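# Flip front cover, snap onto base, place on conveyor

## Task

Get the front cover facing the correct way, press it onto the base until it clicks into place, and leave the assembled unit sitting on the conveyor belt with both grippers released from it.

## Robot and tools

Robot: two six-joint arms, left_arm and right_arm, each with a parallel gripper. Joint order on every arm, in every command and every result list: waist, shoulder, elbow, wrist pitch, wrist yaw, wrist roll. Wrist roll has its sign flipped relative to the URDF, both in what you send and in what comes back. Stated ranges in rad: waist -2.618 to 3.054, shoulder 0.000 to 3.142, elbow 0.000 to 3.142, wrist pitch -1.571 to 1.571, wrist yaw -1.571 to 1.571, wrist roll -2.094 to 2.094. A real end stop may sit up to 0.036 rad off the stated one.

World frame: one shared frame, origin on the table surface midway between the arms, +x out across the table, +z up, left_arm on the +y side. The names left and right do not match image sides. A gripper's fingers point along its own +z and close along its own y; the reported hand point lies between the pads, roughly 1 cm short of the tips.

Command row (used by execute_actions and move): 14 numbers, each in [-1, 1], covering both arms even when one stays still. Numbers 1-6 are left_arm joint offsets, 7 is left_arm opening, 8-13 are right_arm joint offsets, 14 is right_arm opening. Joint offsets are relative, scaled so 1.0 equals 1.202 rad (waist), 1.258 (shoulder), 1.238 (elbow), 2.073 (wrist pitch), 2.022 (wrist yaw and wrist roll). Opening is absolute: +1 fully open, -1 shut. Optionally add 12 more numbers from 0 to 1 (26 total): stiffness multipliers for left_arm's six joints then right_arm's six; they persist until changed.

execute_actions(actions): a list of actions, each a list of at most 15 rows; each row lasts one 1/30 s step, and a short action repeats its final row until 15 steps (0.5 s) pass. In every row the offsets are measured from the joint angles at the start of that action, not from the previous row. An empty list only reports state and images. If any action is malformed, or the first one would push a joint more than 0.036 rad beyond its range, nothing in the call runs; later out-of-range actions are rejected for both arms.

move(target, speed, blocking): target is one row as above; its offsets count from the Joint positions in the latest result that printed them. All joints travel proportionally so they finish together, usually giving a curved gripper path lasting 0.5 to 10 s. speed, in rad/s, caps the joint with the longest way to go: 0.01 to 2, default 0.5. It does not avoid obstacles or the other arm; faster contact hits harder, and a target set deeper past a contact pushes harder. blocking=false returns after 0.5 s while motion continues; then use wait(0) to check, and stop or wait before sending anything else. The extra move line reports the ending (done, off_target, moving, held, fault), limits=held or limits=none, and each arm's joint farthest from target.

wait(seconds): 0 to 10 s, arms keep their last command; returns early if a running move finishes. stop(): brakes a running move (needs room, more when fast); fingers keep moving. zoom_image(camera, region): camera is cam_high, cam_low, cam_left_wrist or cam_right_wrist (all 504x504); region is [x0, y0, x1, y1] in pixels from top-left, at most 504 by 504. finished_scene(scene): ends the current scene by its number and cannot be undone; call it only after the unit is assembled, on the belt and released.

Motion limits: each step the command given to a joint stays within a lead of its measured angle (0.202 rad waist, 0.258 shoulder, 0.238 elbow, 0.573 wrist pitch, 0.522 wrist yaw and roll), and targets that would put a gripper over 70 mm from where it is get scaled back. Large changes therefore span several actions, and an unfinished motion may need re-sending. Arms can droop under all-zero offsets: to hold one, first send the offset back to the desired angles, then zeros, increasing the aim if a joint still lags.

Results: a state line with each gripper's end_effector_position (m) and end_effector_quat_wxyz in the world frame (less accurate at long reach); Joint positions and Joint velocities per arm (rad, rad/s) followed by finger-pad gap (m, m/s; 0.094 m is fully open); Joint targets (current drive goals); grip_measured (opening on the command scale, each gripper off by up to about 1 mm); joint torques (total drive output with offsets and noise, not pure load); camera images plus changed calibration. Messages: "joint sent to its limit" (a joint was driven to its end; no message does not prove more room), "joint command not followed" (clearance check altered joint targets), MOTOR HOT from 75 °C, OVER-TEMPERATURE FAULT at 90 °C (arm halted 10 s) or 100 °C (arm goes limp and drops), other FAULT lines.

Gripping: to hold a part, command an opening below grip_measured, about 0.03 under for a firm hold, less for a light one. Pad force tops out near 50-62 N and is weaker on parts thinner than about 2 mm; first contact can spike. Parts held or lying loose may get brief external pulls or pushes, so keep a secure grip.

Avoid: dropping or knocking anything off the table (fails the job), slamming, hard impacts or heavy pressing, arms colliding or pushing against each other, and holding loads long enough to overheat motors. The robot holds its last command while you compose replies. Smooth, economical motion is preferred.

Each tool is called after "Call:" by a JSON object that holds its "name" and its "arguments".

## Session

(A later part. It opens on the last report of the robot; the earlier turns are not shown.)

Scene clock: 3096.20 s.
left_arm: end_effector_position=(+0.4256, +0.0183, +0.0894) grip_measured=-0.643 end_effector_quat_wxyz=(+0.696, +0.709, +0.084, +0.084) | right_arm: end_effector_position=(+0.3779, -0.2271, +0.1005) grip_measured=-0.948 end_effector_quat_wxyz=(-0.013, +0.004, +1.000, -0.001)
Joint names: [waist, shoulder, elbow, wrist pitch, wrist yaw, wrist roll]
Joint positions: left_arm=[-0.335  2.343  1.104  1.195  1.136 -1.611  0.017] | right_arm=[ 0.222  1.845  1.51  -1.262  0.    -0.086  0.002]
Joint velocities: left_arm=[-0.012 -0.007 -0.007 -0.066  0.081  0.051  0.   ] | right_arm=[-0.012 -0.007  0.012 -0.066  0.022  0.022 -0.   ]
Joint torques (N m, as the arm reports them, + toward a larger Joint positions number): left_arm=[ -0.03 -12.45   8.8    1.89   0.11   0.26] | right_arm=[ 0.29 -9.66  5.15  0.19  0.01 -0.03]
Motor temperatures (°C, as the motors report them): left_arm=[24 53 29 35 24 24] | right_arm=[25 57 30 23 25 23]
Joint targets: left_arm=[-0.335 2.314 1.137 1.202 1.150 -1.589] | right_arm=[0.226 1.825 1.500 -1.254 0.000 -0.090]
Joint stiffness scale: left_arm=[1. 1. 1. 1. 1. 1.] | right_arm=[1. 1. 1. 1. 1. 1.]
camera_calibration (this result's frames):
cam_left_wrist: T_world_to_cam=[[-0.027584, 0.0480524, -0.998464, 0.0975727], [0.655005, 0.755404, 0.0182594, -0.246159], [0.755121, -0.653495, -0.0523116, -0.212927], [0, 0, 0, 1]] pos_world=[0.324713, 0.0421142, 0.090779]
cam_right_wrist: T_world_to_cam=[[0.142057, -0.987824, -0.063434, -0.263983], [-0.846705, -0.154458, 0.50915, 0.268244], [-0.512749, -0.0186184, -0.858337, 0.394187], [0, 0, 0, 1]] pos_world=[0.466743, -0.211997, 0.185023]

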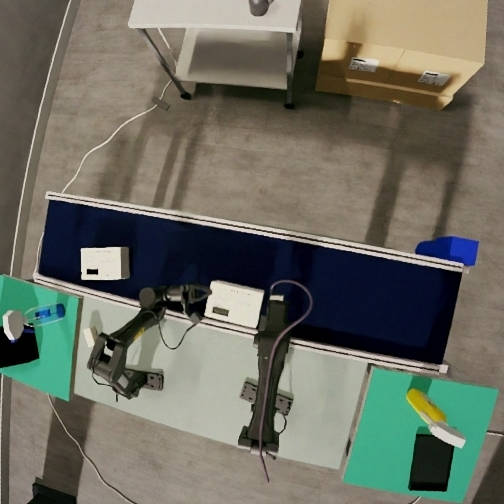

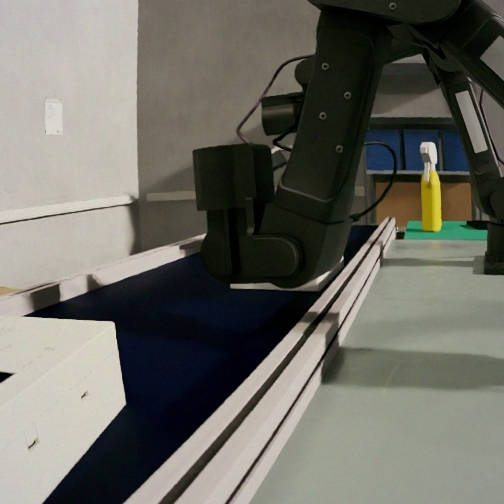

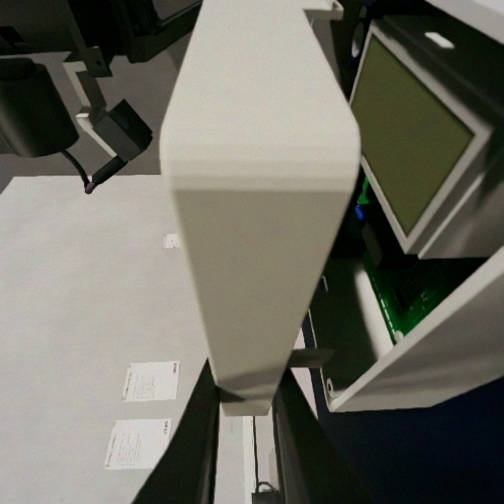

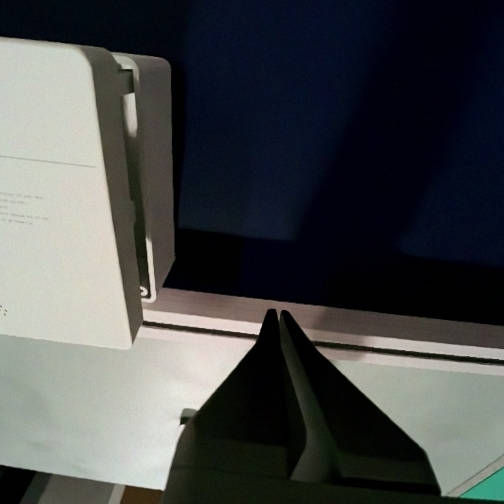

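Call:
{"name": "execute_actions", "arguments": {"actions": [[[0,-0.015,0.0267,0.005,0.0064,0.0109,-0.675,0.003,-0.016,-0.008,0.004,0,-0.002,-0.95],[0,-0.007,0.0267,0.007,0.0064,0.0109,-0.675,0.003,-0.016,-0.008,0.004,0,-0.002,-0.95],[0,0.001,0.0267,0.0095,0.0064,0.0109,-0.675,0.003,-0.016,-0.008,0.004,0,-0.002,-0.95],[0,0.006,0.0267,0.011,0.0064,0.0109,-0.675,0.003,-0.016,-0.008,0.004,0,-0.002,-0.95],[0,0.010,0.0267,0.012,0.0064,0.0109,-0.675,0.003,-0.016,-0.008,0.004,0,-0.002,-0.95],[0,0.013,0.0267,0.013,0.0064,0.0109,-0.675,0.003,-0.016,-0.008,0.004,0,-0.002,-0.95],[0,0.0159,0.0267,0.014,0.0064,0.0109,-0.675,0.003,-0.016,-0.008,0.004,0,-0.002,-0.95]]]}}

Call:
{"name": "zoom_image", "arguments": {"camera": "cam_right_wrist", "region": [0,10,200,130]}}

Scene clock: 3118.23 s.
left_arm: end_effector_position=(+0.4250, +0.0184, +0.0819) grip_measured=-0.643 end_effector_quat_wxyz=(+0.695, +0.709, +0.086, +0.081) | right_arm: end_effector_position=(+0.3779, -0.2271, +0.1005) grip_measured=-0.948 end_effector_quat_wxyz=(-0.013, +0.004, +1.000, -0.001)
Joint names: [waist, shoulder, elbow, wrist pitch, wrist yaw, wrist roll]
Joint positions: left_arm=[-0.335  2.363  1.104  1.209  1.136 -1.611  0.017] | right_arm=[ 0.222  1.845  1.51  -1.262  0.    -0.086  0.002]
Joint velocities: left_arm=[ 0.007 -0.007  0.017 -0.022  0.081  0.037  0.   ] | right_arm=[-0.027 -0.027 -0.002 -0.022 -0.022 -0.095  0.   ]
Joint torques (N m, as the arm reports them, + toward a larger Joint positions number): left_arm=[  0.04 -10.53   8.65   1.96   0.14   0.26] | right_arm=[ 0.29 -9.66  5.16  0.19  0.01 -0.03]
Motor temperatures (°C, as the motors report them): left_arm=[24 53 29 35 24 24] | right_arm=[25 56 30 23 25 23]
Joint targets: left_arm=[-0.335 2.363 1.137 1.224 1.149 -1.589] | right_arm=[0.226 1.825 1.500 -1.254 0.000 -0.090]
Joint stiffness scale: left_arm=[1. 1. 1. 1. 1. 1.] | right_arm=[1. 1. 1. 1. 1. 1.]
camera_calibration (this result's frames):
cam_left_wrist: T_world_to_cam=[[-0.0346619, 0.0492987, -0.998182, 0.0930494], [0.655403, 0.755139, 0.0145363, -0.245542], [0.754483, -0.653708, -0.0584851, -0.211997], [0, 0, 0, 1]] pos_world=[0.324103, 0.0422465, 0.0840509]
cam_right_wrist: T_world_to_cam=[[0.142057, -0.987824, -0.063434, -0.263983], [-0.846705, -0.154458, 0.50915, 0.268244], [-0.512749, -0.0186184, -0.858337, 0.394187], [0, 0, 0, 1]] pos_world=[0.466743, -0.211997, 0.185023]

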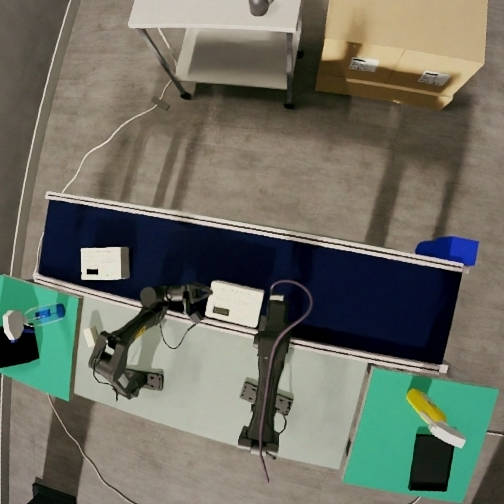

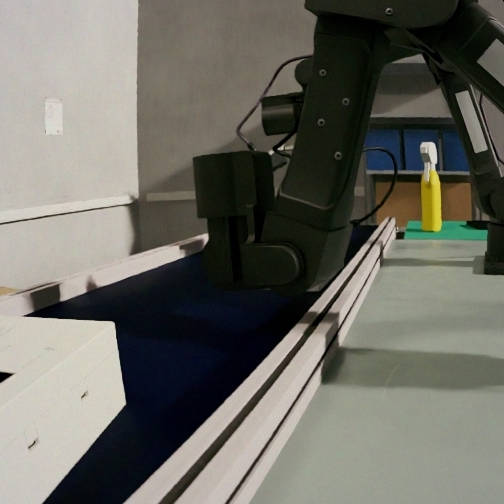

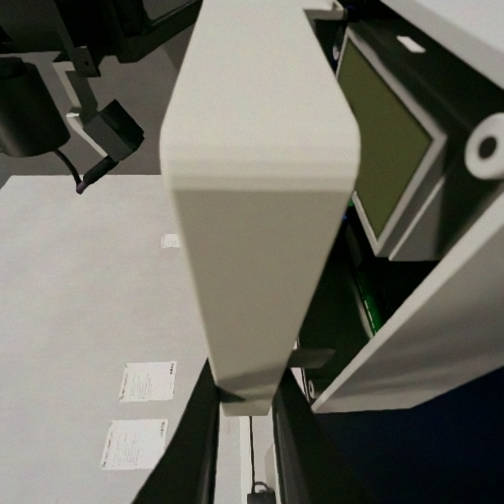

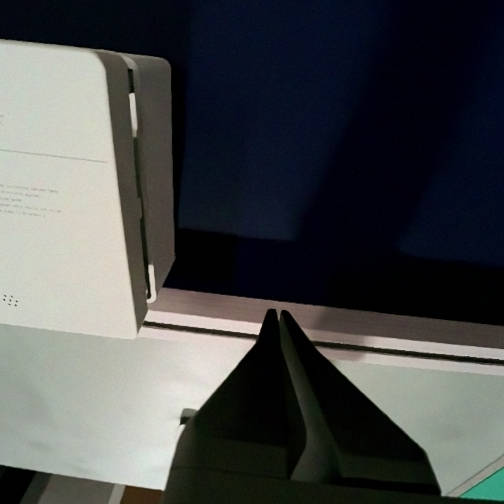

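Region (0, 10, 200, 130) of cam_right_wrist's 504x504 image, scaled by 2.520, with more detail than that image has; it fills the top 302 rows of this view, and the rest is white.

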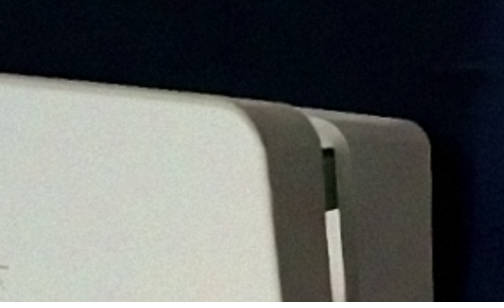

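Call:
{"name": "execute_actions", "arguments": {"actions": [[[0,0.002,0.0267,0.009,0.0050,0.0112,-0.675,0.003,-0.016,-0.008,0.004,0,-0.002,-0.95],[0,0.004,0.0267,0.011,0.0050,0.0112,-0.675,0.003,-0.016,-0.008,0.004,0,-0.002,-0.95],[0,0.006,0.0267,0.013,0.0050,0.0114,-0.675,0.003,-0.016,-0.008,0.004,0,-0.002,-0.95],[0,0.008,0.0267,0.015,0.0050,0.0114,-0.675,0.003,-0.016,-0.008,0.004,0,-0.002,-0.95]]]}}

Call:
{"name": "zoom_image", "arguments": {"camera": "cam_right_wrist", "region": [0,10,240,360]}}

Scene clock: 3130.10 s.
left_arm: end_effector_position=(+0.4251, +0.0184, +0.0843) grip_measured=-0.643 end_effector_quat_wxyz=(+0.697, +0.707, +0.081, +0.086) | right_arm: end_effector_position=(+0.3779, -0.2271, +0.1005) grip_measured=-0.948 end_effector_quat_wxyz=(-0.013, +0.004, +1.000, -0.001)
Joint names: [waist, shoulder, elbow, wrist pitch, wrist yaw, wrist roll]
Joint positions: left_arm=[-0.335  2.363  1.104  1.225  1.136 -1.61   0.017] | right_arm=[ 0.222  1.845  1.51  -1.262  0.    -0.086  0.002]
Joint velocities: left_arm=[ 0.002 -0.017  0.012  0.066 -0.095  0.051 -0.001] | right_arm=[-0.007 -0.007 -0.022  0.007  0.051 -0.007 -0.   ]
Joint torques (N m, as the arm reports them, + toward a larger Joint positions number): left_arm=[  0.11 -10.08   8.66   1.97   0.1    0.24] | right_arm=[ 0.3  -9.65  5.15  0.19  0.01 -0.03]
Motor temperatures (°C, as the motors report them): left_arm=[24 51 29 35 24 24] | right_arm=[25 56 30 23 25 23]
Joint targets: left_arm=[-0.335 2.373 1.137 1.240 1.146 -1.588] | right_arm=[0.226 1.825 1.500 -1.254 0.000 -0.090]
Joint stiffness scale: left_arm=[1. 1. 1. 1. 1. 1.] | right_arm=[1. 1. 1. 1. 1. 1.]
camera_calibration (this result's frames):
cam_left_wrist: T_world_to_cam=[[-0.0193409, 0.0459134, -0.998758, 0.0890309], [0.655113, 0.75521, 0.0220311, -0.246137], [0.755284, -0.653873, -0.0446849, -0.213448], [0, 0, 0, 1]] pos_world=[0.324183, 0.0422294, 0.0848051]
cam_right_wrist: T_world_to_cam=[[0.142057, -0.987824, -0.063434, -0.263983], [-0.846705, -0.154458, 0.50915, 0.268244], [-0.512749, -0.0186184, -0.858337, 0.394187], [0, 0, 0, 1]] pos_world=[0.466743, -0.211997, 0.185023]

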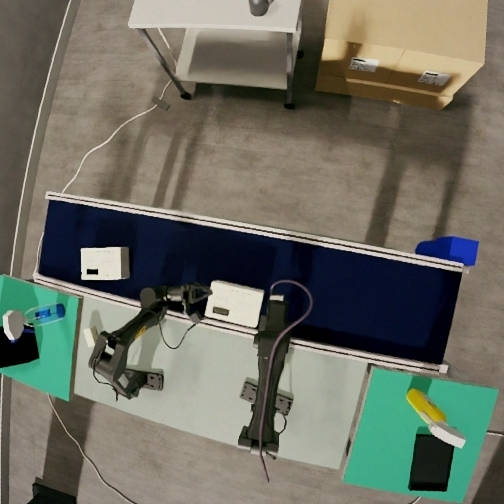

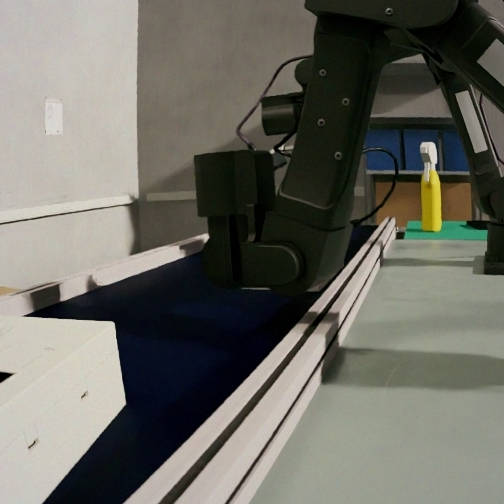

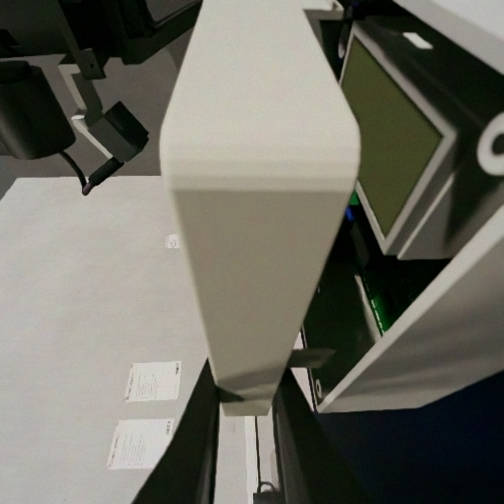

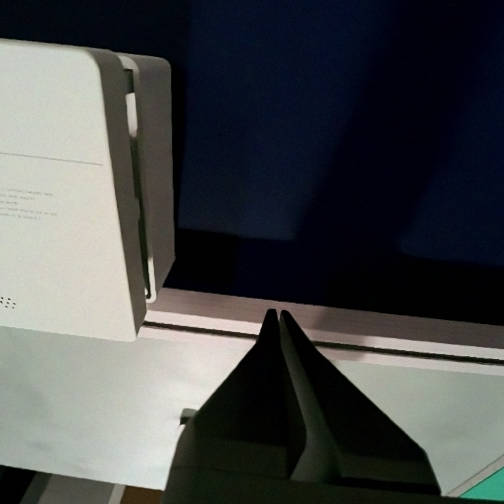

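Region (0, 10, 240, 360) of cam_right_wrist's 504x504 image, scaled by 1.440, with more detail than that image has; it fills the left 346 columns of this view, and the rest is white.

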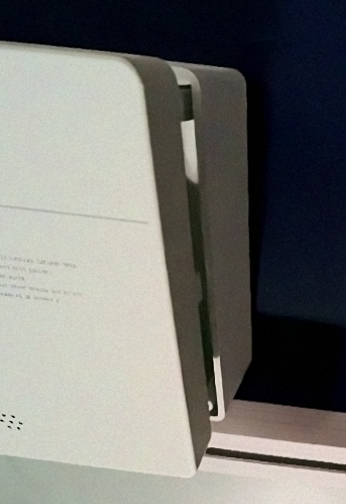

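Call:
{"name": "execute_actions", "arguments": {"actions": [[[0,0.009,0.0267,0.007,0.0050,0.0109,-0.675,0.003,-0.016,-0.008,0.004,0,-0.002,-0.95],[0,0.010,0.0267,0.007,0.0050,0.0109,-0.675,0.003,-0.016,-0.008,0.004,0,-0.002,-0.95],[0,0.011,0.0267,0.007,0.0050,0.0109,-0.675,0.003,-0.016,-0.008,0.004,0,-0.002,-0.95],[0,0.012,0.0267,0.007,0.0050,0.0109,-0.675,0.003,-0.016,-0.008,0.004,0,-0.002,-0.95],[0,0.013,0.0267,0.007,0.0050,0.0109,-0.675,0.003,-0.016,-0.008,0.004,0,-0.002,-0.95]]]}}

Call:
{"name": "zoom_image", "arguments": {"camera": "cam_right_wrist", "region": [0,10,240,360]}}

Scene clock: 3146.23 s.
left_arm: end_effector_position=(+0.4246, +0.0185, +0.0788) grip_measured=-0.643 end_effector_quat_wxyz=(+0.696, +0.708, +0.084, +0.084) | right_arm: end_effector_position=(+0.3779, -0.2271, +0.1005) grip_measured=-0.948 end_effector_quat_wxyz=(-0.013, +0.004, +1.000, -0.001)
Joint names: [waist, shoulder, elbow, wrist pitch, wrist yaw, wrist roll]
Joint positions: left_arm=[-0.335  2.377  1.104  1.232  1.136 -1.61   0.017] | right_arm=[ 0.222  1.845  1.51  -1.262  0.    -0.086  0.002]
Joint velocities: left_arm=[ 0.017 -0.002  0.002  0.007 -0.051  0.051  0.   ] | right_arm=[ 0.007 -0.017  0.007 -0.022  0.022 -0.007  0.   ]
Joint torques (N m, as the arm reports them, + toward a larger Joint positions number): left_arm=[  0.04 -10.52   8.64   1.87   0.09   0.24] | right_arm=[ 0.3  -9.66  5.15  0.19  0.01 -0.03]
Motor temperatures (°C, as the motors report them): left_arm=[24 50 29 35 24 24] | right_arm=[25 56 30 23 25 23]
Joint targets: left_arm=[-0.335 2.379 1.137 1.239 1.146 -1.588] | right_arm=[0.226 1.825 1.500 -1.254 0.000 -0.090]
Joint stiffness scale: left_arm=[1. 1. 1. 1. 1. 1.] | right_arm=[1. 1. 1. 1. 1. 1.]
camera_calibration (this result's frames):
cam_left_wrist: T_world_to_cam=[[-0.0264392, 0.0473301, -0.998529, 0.0865462], [0.655256, 0.755181, 0.0184455, -0.24556], [0.754944, -0.653805, -0.0509798, -0.21264], [0, 0, 0, 1]] pos_world=[0.323724, 0.0423211, 0.0801081]
cam_right_wrist: T_world_to_cam=[[0.142057, -0.987824, -0.063434, -0.263983], [-0.846705, -0.154458, 0.50915, 0.268244], [-0.512749, -0.0186184, -0.858337, 0.394187], [0, 0, 0, 1]] pos_world=[0.466743, -0.211997, 0.185023]

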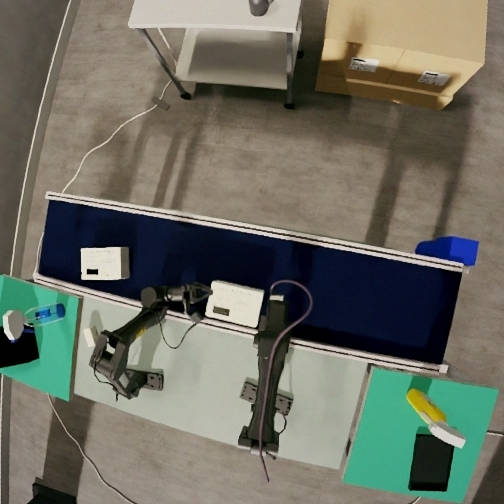

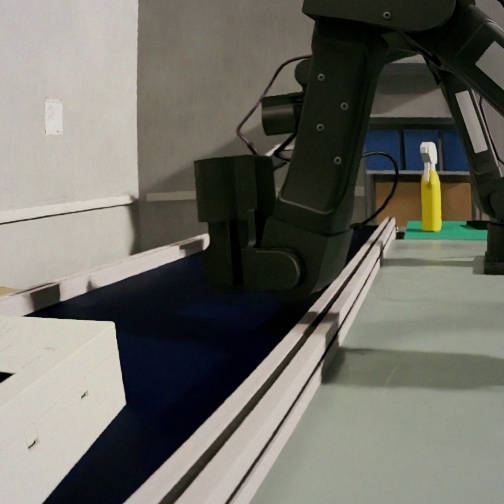

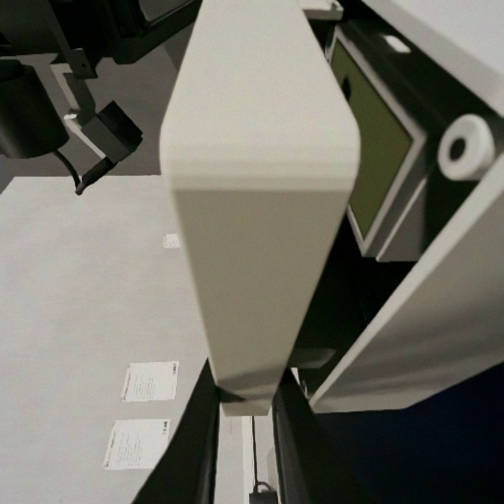

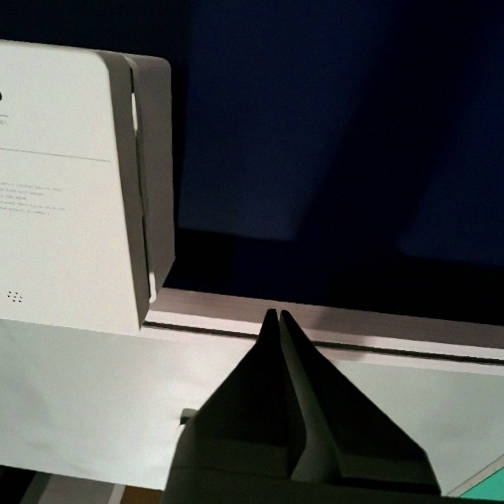

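Region (0, 10, 240, 360) of cam_right_wrist's 504x504 image, scaled by 1.440, with more detail than that image has; it fills the left 346 columns of this view, and the rest is white.

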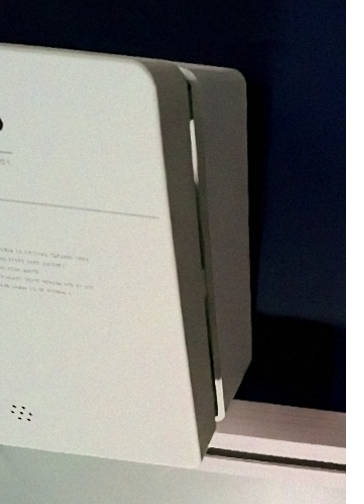

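Call:
{"name": "zoom_image", "arguments": {"camera": "cam_right_wrist", "region": [0,20,200,120]}}

Region (0, 20, 200, 120) of cam_right_wrist's 504x504 image, scaled by 2.520, with more detail than that image has.

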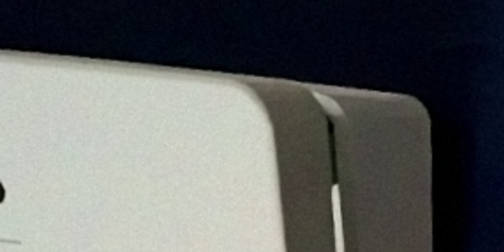

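Call:
{"name": "zoom_image", "arguments": {"camera": "cam_right_wrist", "region": [110,260,190,350]}}

Region (110, 260, 190, 350) of cam_right_wrist's 504x504 image, scaled by 5.600, with more detail than that image has.

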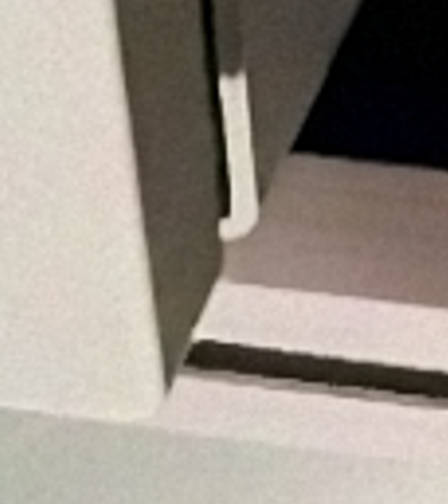

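Call:
{"name": "execute_actions", "arguments": {"actions": [[[0,0.006,0.0267,0.006,0.0050,0.0109,-0.675,0.003,-0.016,-0.008,0.004,0,-0.002,-0.95],[0,0.009,0.0267,0.0075,0.0050,0.0109,-0.675,0.003,-0.016,-0.008,0.004,0,-0.002,-0.95],[0,0.011,0.0267,0.009,0.0050,0.0109,-0.675,0.003,-0.016,-0.008,0.004,0,-0.002,-0.95],[0,0.0125,0.0267,0.010,0.0050,0.0109,-0.675,0.003,-0.016,-0.008,0.004,0,-0.002,-0.95],[0,0.014,0.0267,0.011,0.0050,0.0109,-0.675,0.003,-0.016,-0.008,0.004,0,-0.002,-0.95],[0,0.0155,0.0267,0.012,0.0050,0.0109,-0.675,0.003,-0.016,-0.008,0.004,0,-0.002,-0.95],[0,0.017,0.0267,0.013,0.0050,0.0109,-0.675,0.003,-0.016,-0.008,0.004,0,-0.002,-0.95],[0,0.018,0.0267,0.014,0.0050,0.0109,-0.675,0.003,-0.016,-0.008,0.004,0,-0.002,-0.95],[0,0.0191,0.0267,0.015,0.0050,0.0109,-0.675,0.003,-0.016,-0.008,0.004,0,-0.002,-0.95]]]}}

Call:
{"name": "zoom_image", "arguments": {"camera": "cam_right_wrist", "region": [0,10,240,360]}}

Scene clock: 3211.80 s.
left_arm: end_effector_position=(+0.4242, +0.0186, +0.0769) grip_measured=-0.643 end_effector_quat_wxyz=(+0.698, +0.706, +0.078, +0.090) | right_arm: end_effector_position=(+0.3779, -0.2271, +0.1005) grip_measured=-0.948 end_effector_quat_wxyz=(-0.013, +0.004, +1.000, -0.001)
Joint names: [waist, shoulder, elbow, wrist pitch, wrist yaw, wrist roll]
Joint positions: left_arm=[-0.335  2.391  1.104  1.264  1.136 -1.61   0.017] | right_arm=[ 0.222  1.845  1.51  -1.262  0.    -0.086  0.002]
Joint velocities: left_arm=[-0.012 -0.007 -0.032  0.037  0.051 -0.037  0.   ] | right_arm=[-0.012 -0.007 -0.002  0.066 -0.022 -0.081 -0.   ]
Joint torques (N m, as the arm reports them, + toward a larger Joint positions number): left_arm=[ -0.05 -10.2    8.51   1.81   0.08   0.27] | right_arm=[ 0.29 -9.65  5.16  0.19  0.01 -0.03]
Motor temperatures (°C, as the motors report them): left_arm=[24 49 29 35 24 24] | right_arm=[25 55 30 23 25 23]
Joint targets: left_arm=[-0.335 2.401 1.137 1.263 1.146 -1.588] | right_arm=[0.226 1.825 1.500 -1.254 0.000 -0.090]
Joint stiffness scale: left_arm=[1. 1. 1. 1. 1. 1.] | right_arm=[1. 1. 1. 1. 1. 1.]
camera_calibration (this result's frames):
cam_left_wrist: T_world_to_cam=[[-0.00924841, 0.0437353, -0.999, 0.0774404], [0.654861, 0.755266, 0.0270024, -0.245809], [0.755692, -0.653957, -0.0356256, -0.213867], [0, 0, 0, 1]] pos_world=[0.323305, 0.0424043, 0.0763813]
cam_right_wrist: T_world_to_cam=[[0.142057, -0.987824, -0.063434, -0.263983], [-0.846705, -0.154458, 0.50915, 0.268244], [-0.512749, -0.0186184, -0.858337, 0.394187], [0, 0, 0, 1]] pos_world=[0.466743, -0.211997, 0.185023]

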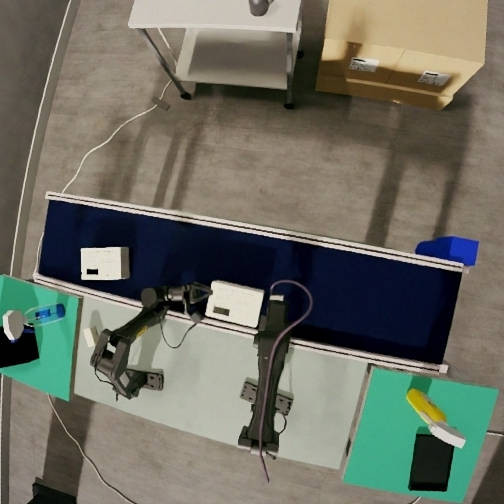

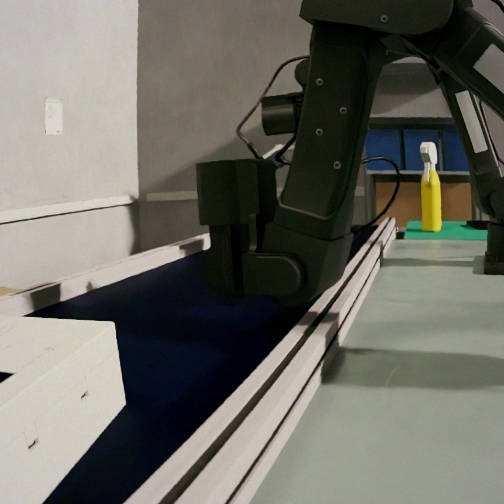

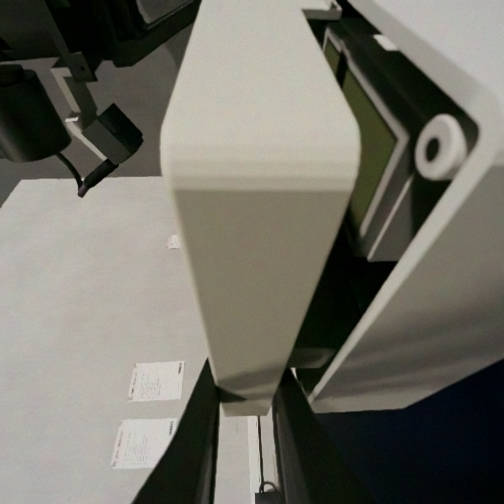

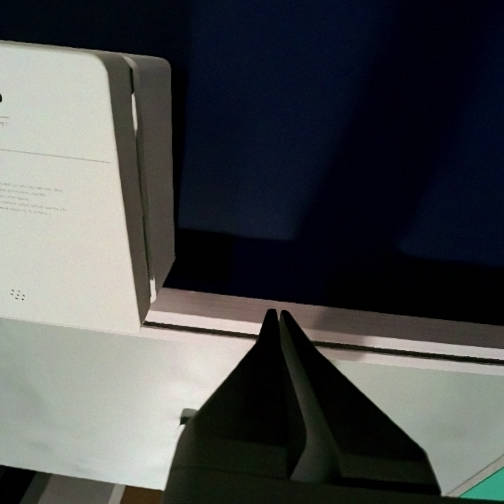

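Region (0, 10, 240, 360) of cam_right_wrist's 504x504 image, scaled by 1.440, with more detail than that image has; it fills the left 346 columns of this view, and the rest is white.

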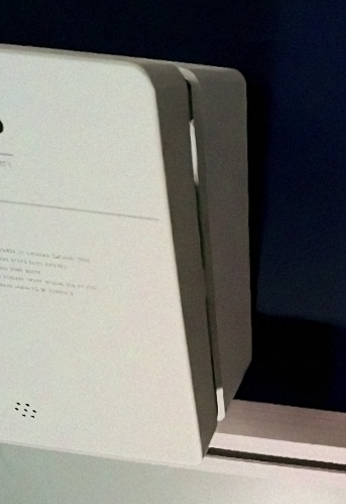

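Call:
{"name": "execute_actions", "arguments": {"actions": [[[0,0.009,0.0267,0.003,0.0050,0.0109,-0.675,0.003,-0.016,-0.008,0.004,0,-0.002,-0.95],[0,0.011,0.0267,0.003,0.0050,0.0109,-0.675,0.003,-0.016,-0.008,0.004,0,-0.002,-0.95],[0,0.0125,0.0267,0.003,0.0050,0.0109,-0.675,0.003,-0.016,-0.008,0.004,0,-0.002,-0.95],[0,0.014,0.0267,0.003,0.0050,0.0109,-0.675,0.003,-0.016,-0.008,0.004,0,-0.002,-0.95],[0,0.015,0.0267,0.003,0.0050,0.0109,-0.675,0.003,-0.016,-0.008,0.004,0,-0.002,-0.95],[0,0.0159,0.0267,0.003,0.0050,0.0109,-0.675,0.003,-0.016,-0.008,0.004,0,-0.002,-0.95]]]}}

Call:
{"name": "zoom_image", "arguments": {"camera": "cam_right_wrist", "region": [0,10,240,360]}}

Scene clock: 3228.40 s.
left_arm: end_effector_position=(+0.4240, +0.0186, +0.0758) grip_measured=-0.643 end_effector_quat_wxyz=(+0.699, +0.705, +0.075, +0.093) | right_arm: end_effector_position=(+0.3779, -0.2271, +0.1005) grip_measured=-0.948 end_effector_quat_wxyz=(-0.013, +0.004, +1.000, -0.001)
Joint names: [waist, shoulder, elbow, wrist pitch, wrist yaw, wrist roll]
Joint positions: left_arm=[-0.335  2.399  1.104  1.28   1.136 -1.61   0.017] | right_arm=[ 0.222  1.845  1.51  -1.262  0.    -0.086  0.002]
Joint velocities: left_arm=[-0.017  0.007 -0.002 -0.022 -0.066 -0.022 -0.001] | right_arm=[ 0.022 -0.007 -0.017 -0.007 -0.022 -0.051 -0.001]
Joint torques (N m, as the arm reports them, + toward a larger Joint positions number): left_arm=[ 0.   -9.98  8.44  1.69  0.09  0.25] | right_arm=[ 0.29 -9.66  5.15  0.2   0.01 -0.03]
Motor temperatures (°C, as the motors report them): left_arm=[24 49 29 35 24 24] | right_arm=[25 55 30 23 25 23]
Joint targets: left_arm=[-0.335 2.411 1.137 1.270 1.146 -1.588] | right_arm=[0.226 1.825 1.500 -1.254 0.000 -0.090]
Joint stiffness scale: left_arm=[1. 1. 1. 1. 1. 1.] | right_arm=[1. 1. 1. 1. 1. 1.]
camera_calibration (this result's frames):
cam_left_wrist: T_world_to_cam=[[-0.000652227, 0.0420196, -0.999117, 0.0726741], [0.65461, 0.755317, 0.0313388, -0.245864], [0.755966, -0.654012, -0.0279991, -0.214362], [0, 0, 0, 1]] pos_world=[0.323043, 0.0424566, 0.0743131]
cam_right_wrist: T_world_to_cam=[[0.142057, -0.987824, -0.063434, -0.263983], [-0.846705, -0.154458, 0.50915, 0.268244], [-0.512749, -0.0186184, -0.858337, 0.394187], [0, 0, 0, 1]] pos_world=[0.466743, -0.211997, 0.185023]

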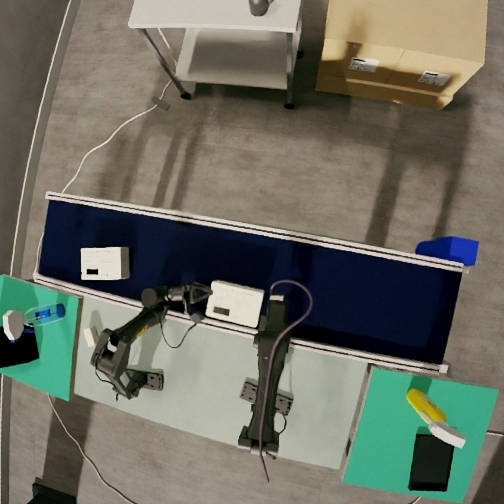

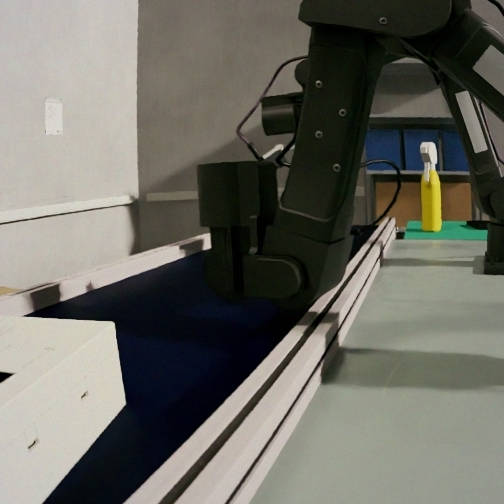

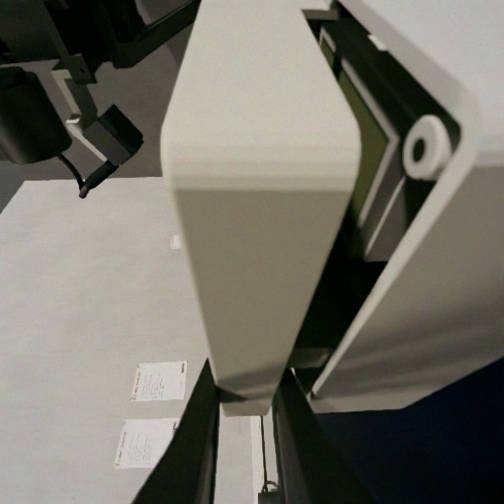

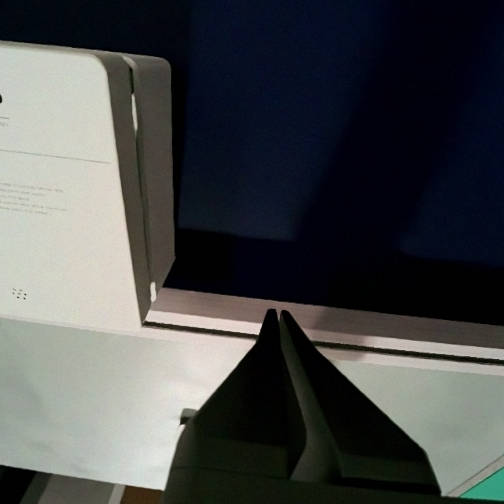

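Region (0, 10, 240, 360) of cam_right_wrist's 504x504 image, scaled by 1.440, with more detail than that image has; it fills the left 346 columns of this view, and the rest is white.

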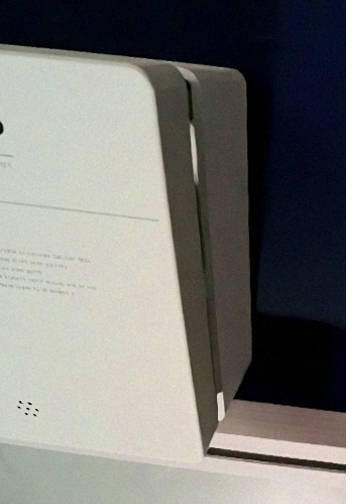

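Call:
{"name": "execute_actions", "arguments": {"actions": [[[0,-0.004,0.0267,0.005,0.0040,0.0109,-0.62,0.003,-0.016,-0.008,0.004,0,-0.002,-0.95],[0,-0.0095,0.0267,0.006,0.0040,0.0109,-0.60,0.003,-0.016,-0.008,0.004,0,-0.002,-0.95],[0,-0.0095,0.0267,0.007,0.0040,0.0109,-0.58,0.003,-0.016,-0.008,0.004,0,-0.002,-0.95],[0,-0.0095,0.0267,0.008,0.0040,0.0109,-0.56,0.003,-0.016,-0.008,0.004,0,-0.002,-0.95],[0,-0.0095,0.0267,0.010,0.0040,0.0109,-0.54,0.003,-0.016,-0.008,0.004,0,-0.002,-0.95],[0,-0.0095,0.0267,0.012,0.0040,0.0109,-0.52,0.003,-0.016,-0.008,0.004,0,-0.002,-0.95],[0,-0.0095,0.0267,0.0135,0.0040,0.0109,-0.49,0.003,-0.016,-0.008,0.004,0,-0.002,-0.95],[0,-0.0095,0.0267,0.015,0.0040,0.0109,-0.47,0.003,-0.016,-0.008,0.004,0,-0.002,-0.95]]]}}

Call:
{"name": "zoom_image", "arguments": {"camera": "cam_right_wrist", "region": [0,10,240,360]}}

Scene clock: 3300.77 s.
left_arm: end_effector_position=(+0.4240, +0.0186, +0.0791) grip_measured=-0.471 end_effector_quat_wxyz=(+0.701, +0.702, +0.069, +0.099) | right_arm: end_effector_position=(+0.3779, -0.2271, +0.1005) grip_measured=-0.948 end_effector_quat_wxyz=(-0.013, +0.004, +1.000, -0.001)
Joint names: [waist, shoulder, elbow, wrist pitch, wrist yaw, wrist roll]
Joint positions: left_arm=[-0.335  2.399  1.104  1.303  1.136 -1.606  0.025] | right_arm=[ 0.222  1.845  1.51  -1.262  0.    -0.086  0.002]
Joint velocities: left_arm=[ 0.012 -0.007  0.007  0.007 -0.022  0.125  0.001] | right_arm=[-0.022 -0.022  0.027 -0.007 -0.022 -0.051  0.   ]
Joint torques (N m, as the arm reports them, + toward a larger Joint positions number): left_arm=[  0.06 -11.42   8.48   1.84   0.07   0.21] | right_arm=[ 0.3  -9.66  5.16  0.19  0.01 -0.03]
Motor temperatures (°C, as the motors report them): left_arm=[24 48 29 34 24 24] | right_arm=[25 54 30 23 25 23]
Joint targets: left_arm=[-0.335 2.387 1.137 1.311 1.144 -1.588] | right_arm=[0.226 1.825 1.500 -1.254 0.000 -0.090]
Joint stiffness scale: left_arm=[1. 1. 1. 1. 1. 1.] | right_arm=[1. 1. 1. 1. 1. 1.]
camera_calibration (this result's frames):
cam_left_wrist: T_world_to_cam=[[0.0177, 0.036556, -0.999175, 0.0683258], [0.653958, 0.755513, 0.039226, -0.246327], [0.756323, -0.654113, -0.0105335, -0.215812], [0, 0, 0, 1]] pos_world=[0.323102, 0.0424398, 0.0756585]
cam_right_wrist: T_world_to_cam=[[0.142057, -0.987824, -0.063434, -0.263983], [-0.846705, -0.154458, 0.50915, 0.268244], [-0.512749, -0.0186184, -0.858337, 0.394187], [0, 0, 0, 1]] pos_world=[0.466743, -0.211997, 0.185023]

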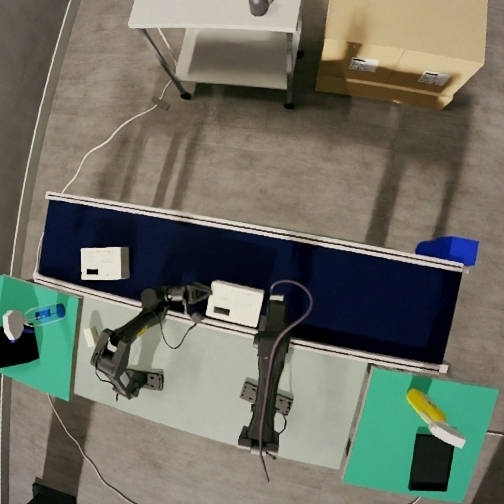

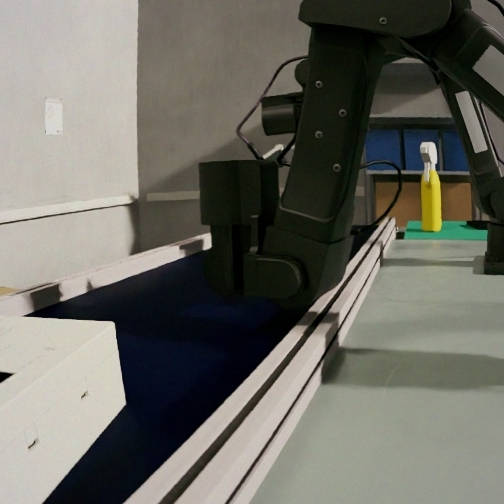

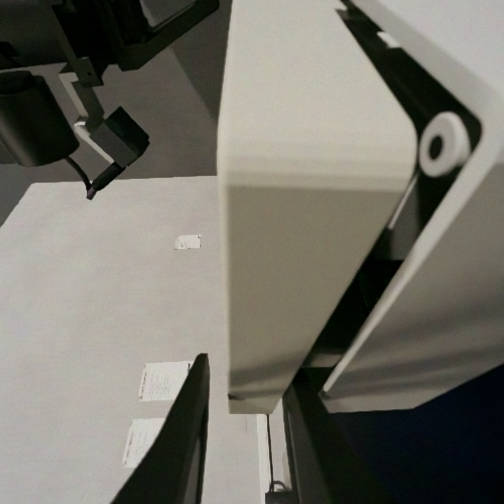

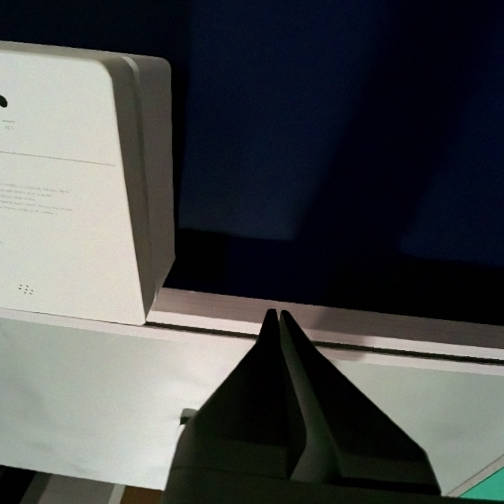

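Region (0, 10, 240, 360) of cam_right_wrist's 504x504 image, scaled by 1.440, with more detail than that image has; it fills the left 346 columns of this view, and the rest is white.

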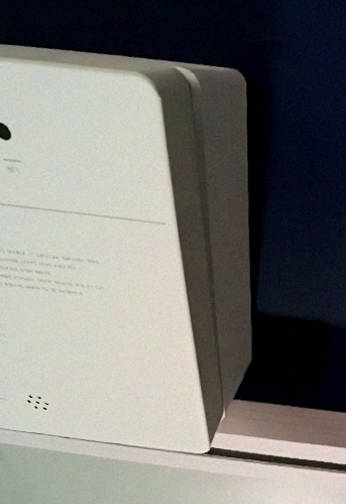

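Call:
{"name": "move", "arguments": {"target": [0.0707,-0.0095,0.0267,0.0039,0.042,0.003,-0.47,0.003,-0.016,-0.008,0.004,0,-0.002,-0.95], "speed": 0.12}}

Scene clock: 3312.80 s.
left_arm: end_effector_position=(+0.4300, +0.0509, +0.0802) grip_measured=-0.471 end_effector_quat_wxyz=(+0.701, +0.702, +0.067, +0.105) | right_arm: end_effector_position=(+0.3779, -0.2271, +0.1005) grip_measured=-0.948 end_effector_quat_wxyz=(-0.013, +0.004, +1.000, -0.001)
Joint names: [waist, shoulder, elbow, wrist pitch, wrist yaw, wrist roll]
Joint positions: left_arm=[-0.256  2.399  1.104  1.312  1.21  -1.609  0.025] | right_arm=[ 0.222  1.845  1.51  -1.262  0.    -0.086  0.002]
Joint velocities: left_arm=[-0.012  0.002  0.007  0.022  0.037  0.037 -0.   ] | right_arm=[-0.007  0.007 -0.007  0.007 -0.051 -0.007  0.002]
Joint torques (N m, as the arm reports them, + toward a larger Joint positions number): left_arm=[  0.32 -11.35   8.43   1.72   0.07   0.13] | right_arm=[ 0.29 -9.66  5.15  0.19  0.01 -0.03]
Motor temperatures (°C, as the motors report them): left_arm=[24 50 29 34 24 24] | right_arm=[25 54 30 23 25 23]
Joint targets: left_arm=[-0.251 2.387 1.137 1.311 1.221 -1.599] | right_arm=[0.226 1.825 1.500 -1.254 0.000 -0.090]
Joint stiffness scale: left_arm=[1. 1. 1. 1. 1. 1.] | right_arm=[1. 1. 1. 1. 1. 1.]
move: off_target (left_arm); limits=none; left_arm: farthest joint: the elbow, 0.033 radians from its target (0.033 radians at the start); right_arm: farthest joint: the shoulder, 0.020 radians from its target (0.020 radians at the start)
camera_calibration (this result's frames):
cam_left_wrist: T_world_to_cam=[[0.0292495, 0.0369779, -0.998888, 0.0630944], [0.649101, 0.759242, 0.0471134, -0.273443], [0.76014, -0.649757, -0.001795, -0.201746], [0, 0, 0, 1]] pos_world=[0.329002, 0.0741906, 0.075545]
cam_right_wrist: T_world_to_cam=[[0.142057, -0.987824, -0.063434, -0.263983], [-0.846705, -0.154458, 0.50915, 0.268244], [-0.512749, -0.0186184, -0.858337, 0.394187], [0, 0, 0, 1]] pos_world=[0.466743, -0.211997, 0.185023]

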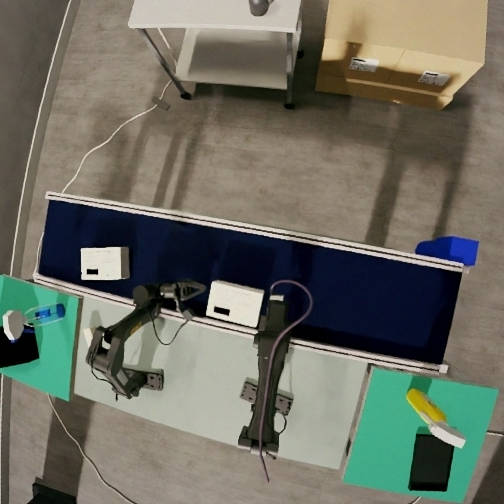

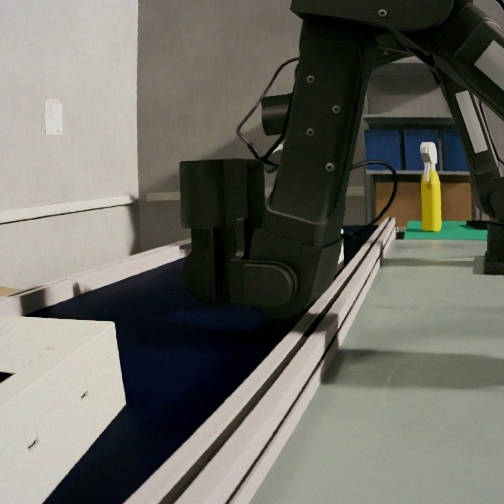

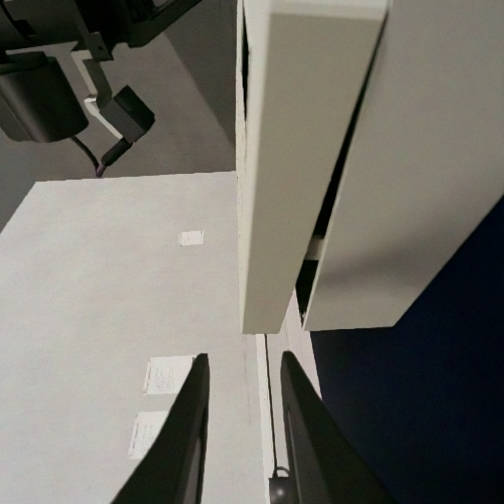

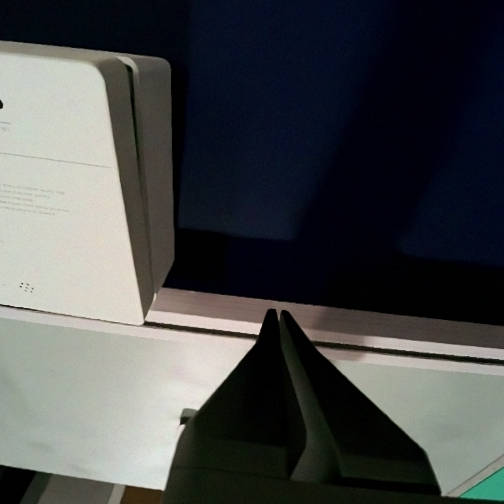

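Call:
{"name": "execute_actions", "arguments": {"actions": []}}

Scene clock: 3338.47 s.
left_arm: end_effector_position=(+0.4299, +0.0509, +0.0802) grip_measured=-0.471 end_effector_quat_wxyz=(+0.701, +0.702, +0.067, +0.105) | right_arm: end_effector_position=(+0.3779, -0.2271, +0.1005) grip_measured=-0.948 end_effector_quat_wxyz=(-0.013, +0.004, +1.000, -0.001)
Joint names: [waist, shoulder, elbow, wrist pitch, wrist yaw, wrist roll]
Joint positions: left_arm=[-0.256  2.399  1.104  1.312  1.21  -1.609  0.025] | right_arm=[ 0.222  1.845  1.51  -1.262  0.    -0.086  0.002]
Joint velocities: left_arm=[ 0.007  0.007 -0.017  0.007 -0.051  0.022  0.   ] | right_arm=[-0.007 -0.007  0.007  0.051  0.007 -0.022  0.   ]
Joint torques (N m, as the arm reports them, + toward a larger Joint positions number): left_arm=[  0.49 -11.44   8.51   1.74   0.1    0.14] | right_arm=[ 0.29 -9.66  5.15  0.19  0.   -0.03]
Motor temperatures (°C, as the motors report them): left_arm=[24 50 29 34 24 24] | right_arm=[25 54 30 23 25 23]
Joint targets: left_arm=[-0.251 2.387 1.137 1.311 1.221 -1.599] | right_arm=[0.226 1.825 1.500 -1.254 0.000 -0.090]
Joint stiffness scale: left_arm=[1. 1. 1. 1. 1. 1.] | right_arm=[1. 1. 1. 1. 1. 1.]
camera_calibration (this result's frames):
cam_left_wrist: T_world_to_cam=[[0.0292643, 0.0369733, -0.998888, 0.0630897], [0.649391, 0.758994, 0.0471189, -0.2735], [0.759892, -0.650047, -0.00179866, -0.201584], [0, 0, 0, 1]] pos_world=[0.328944, 0.0742128, 0.0755439]
cam_right_wrist: T_world_to_cam=[[0.142057, -0.987824, -0.063434, -0.263983], [-0.846705, -0.154458, 0.50915, 0.268244], [-0.512749, -0.0186184, -0.858337, 0.394187], [0, 0, 0, 1]] pos_world=[0.466743, -0.211997, 0.185023]

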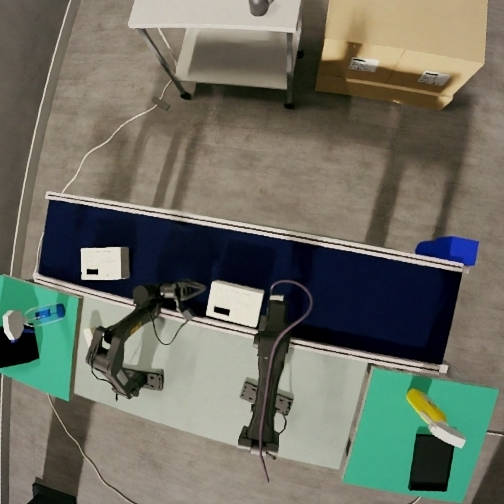

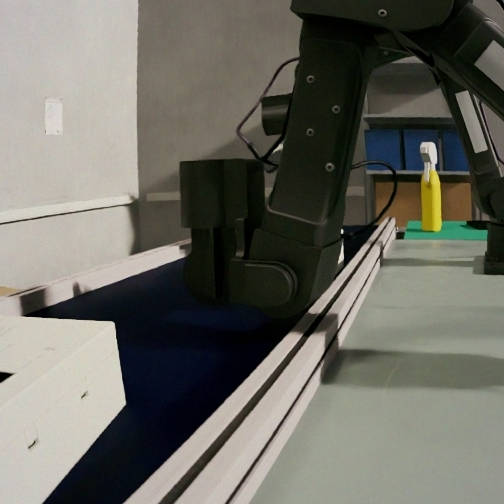

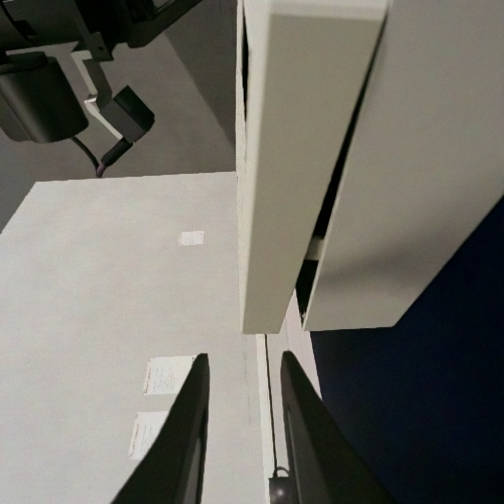

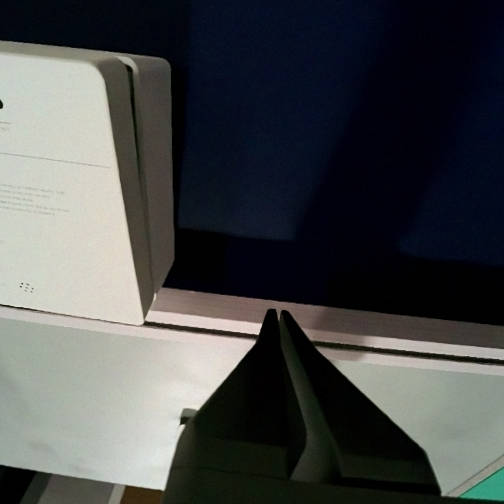

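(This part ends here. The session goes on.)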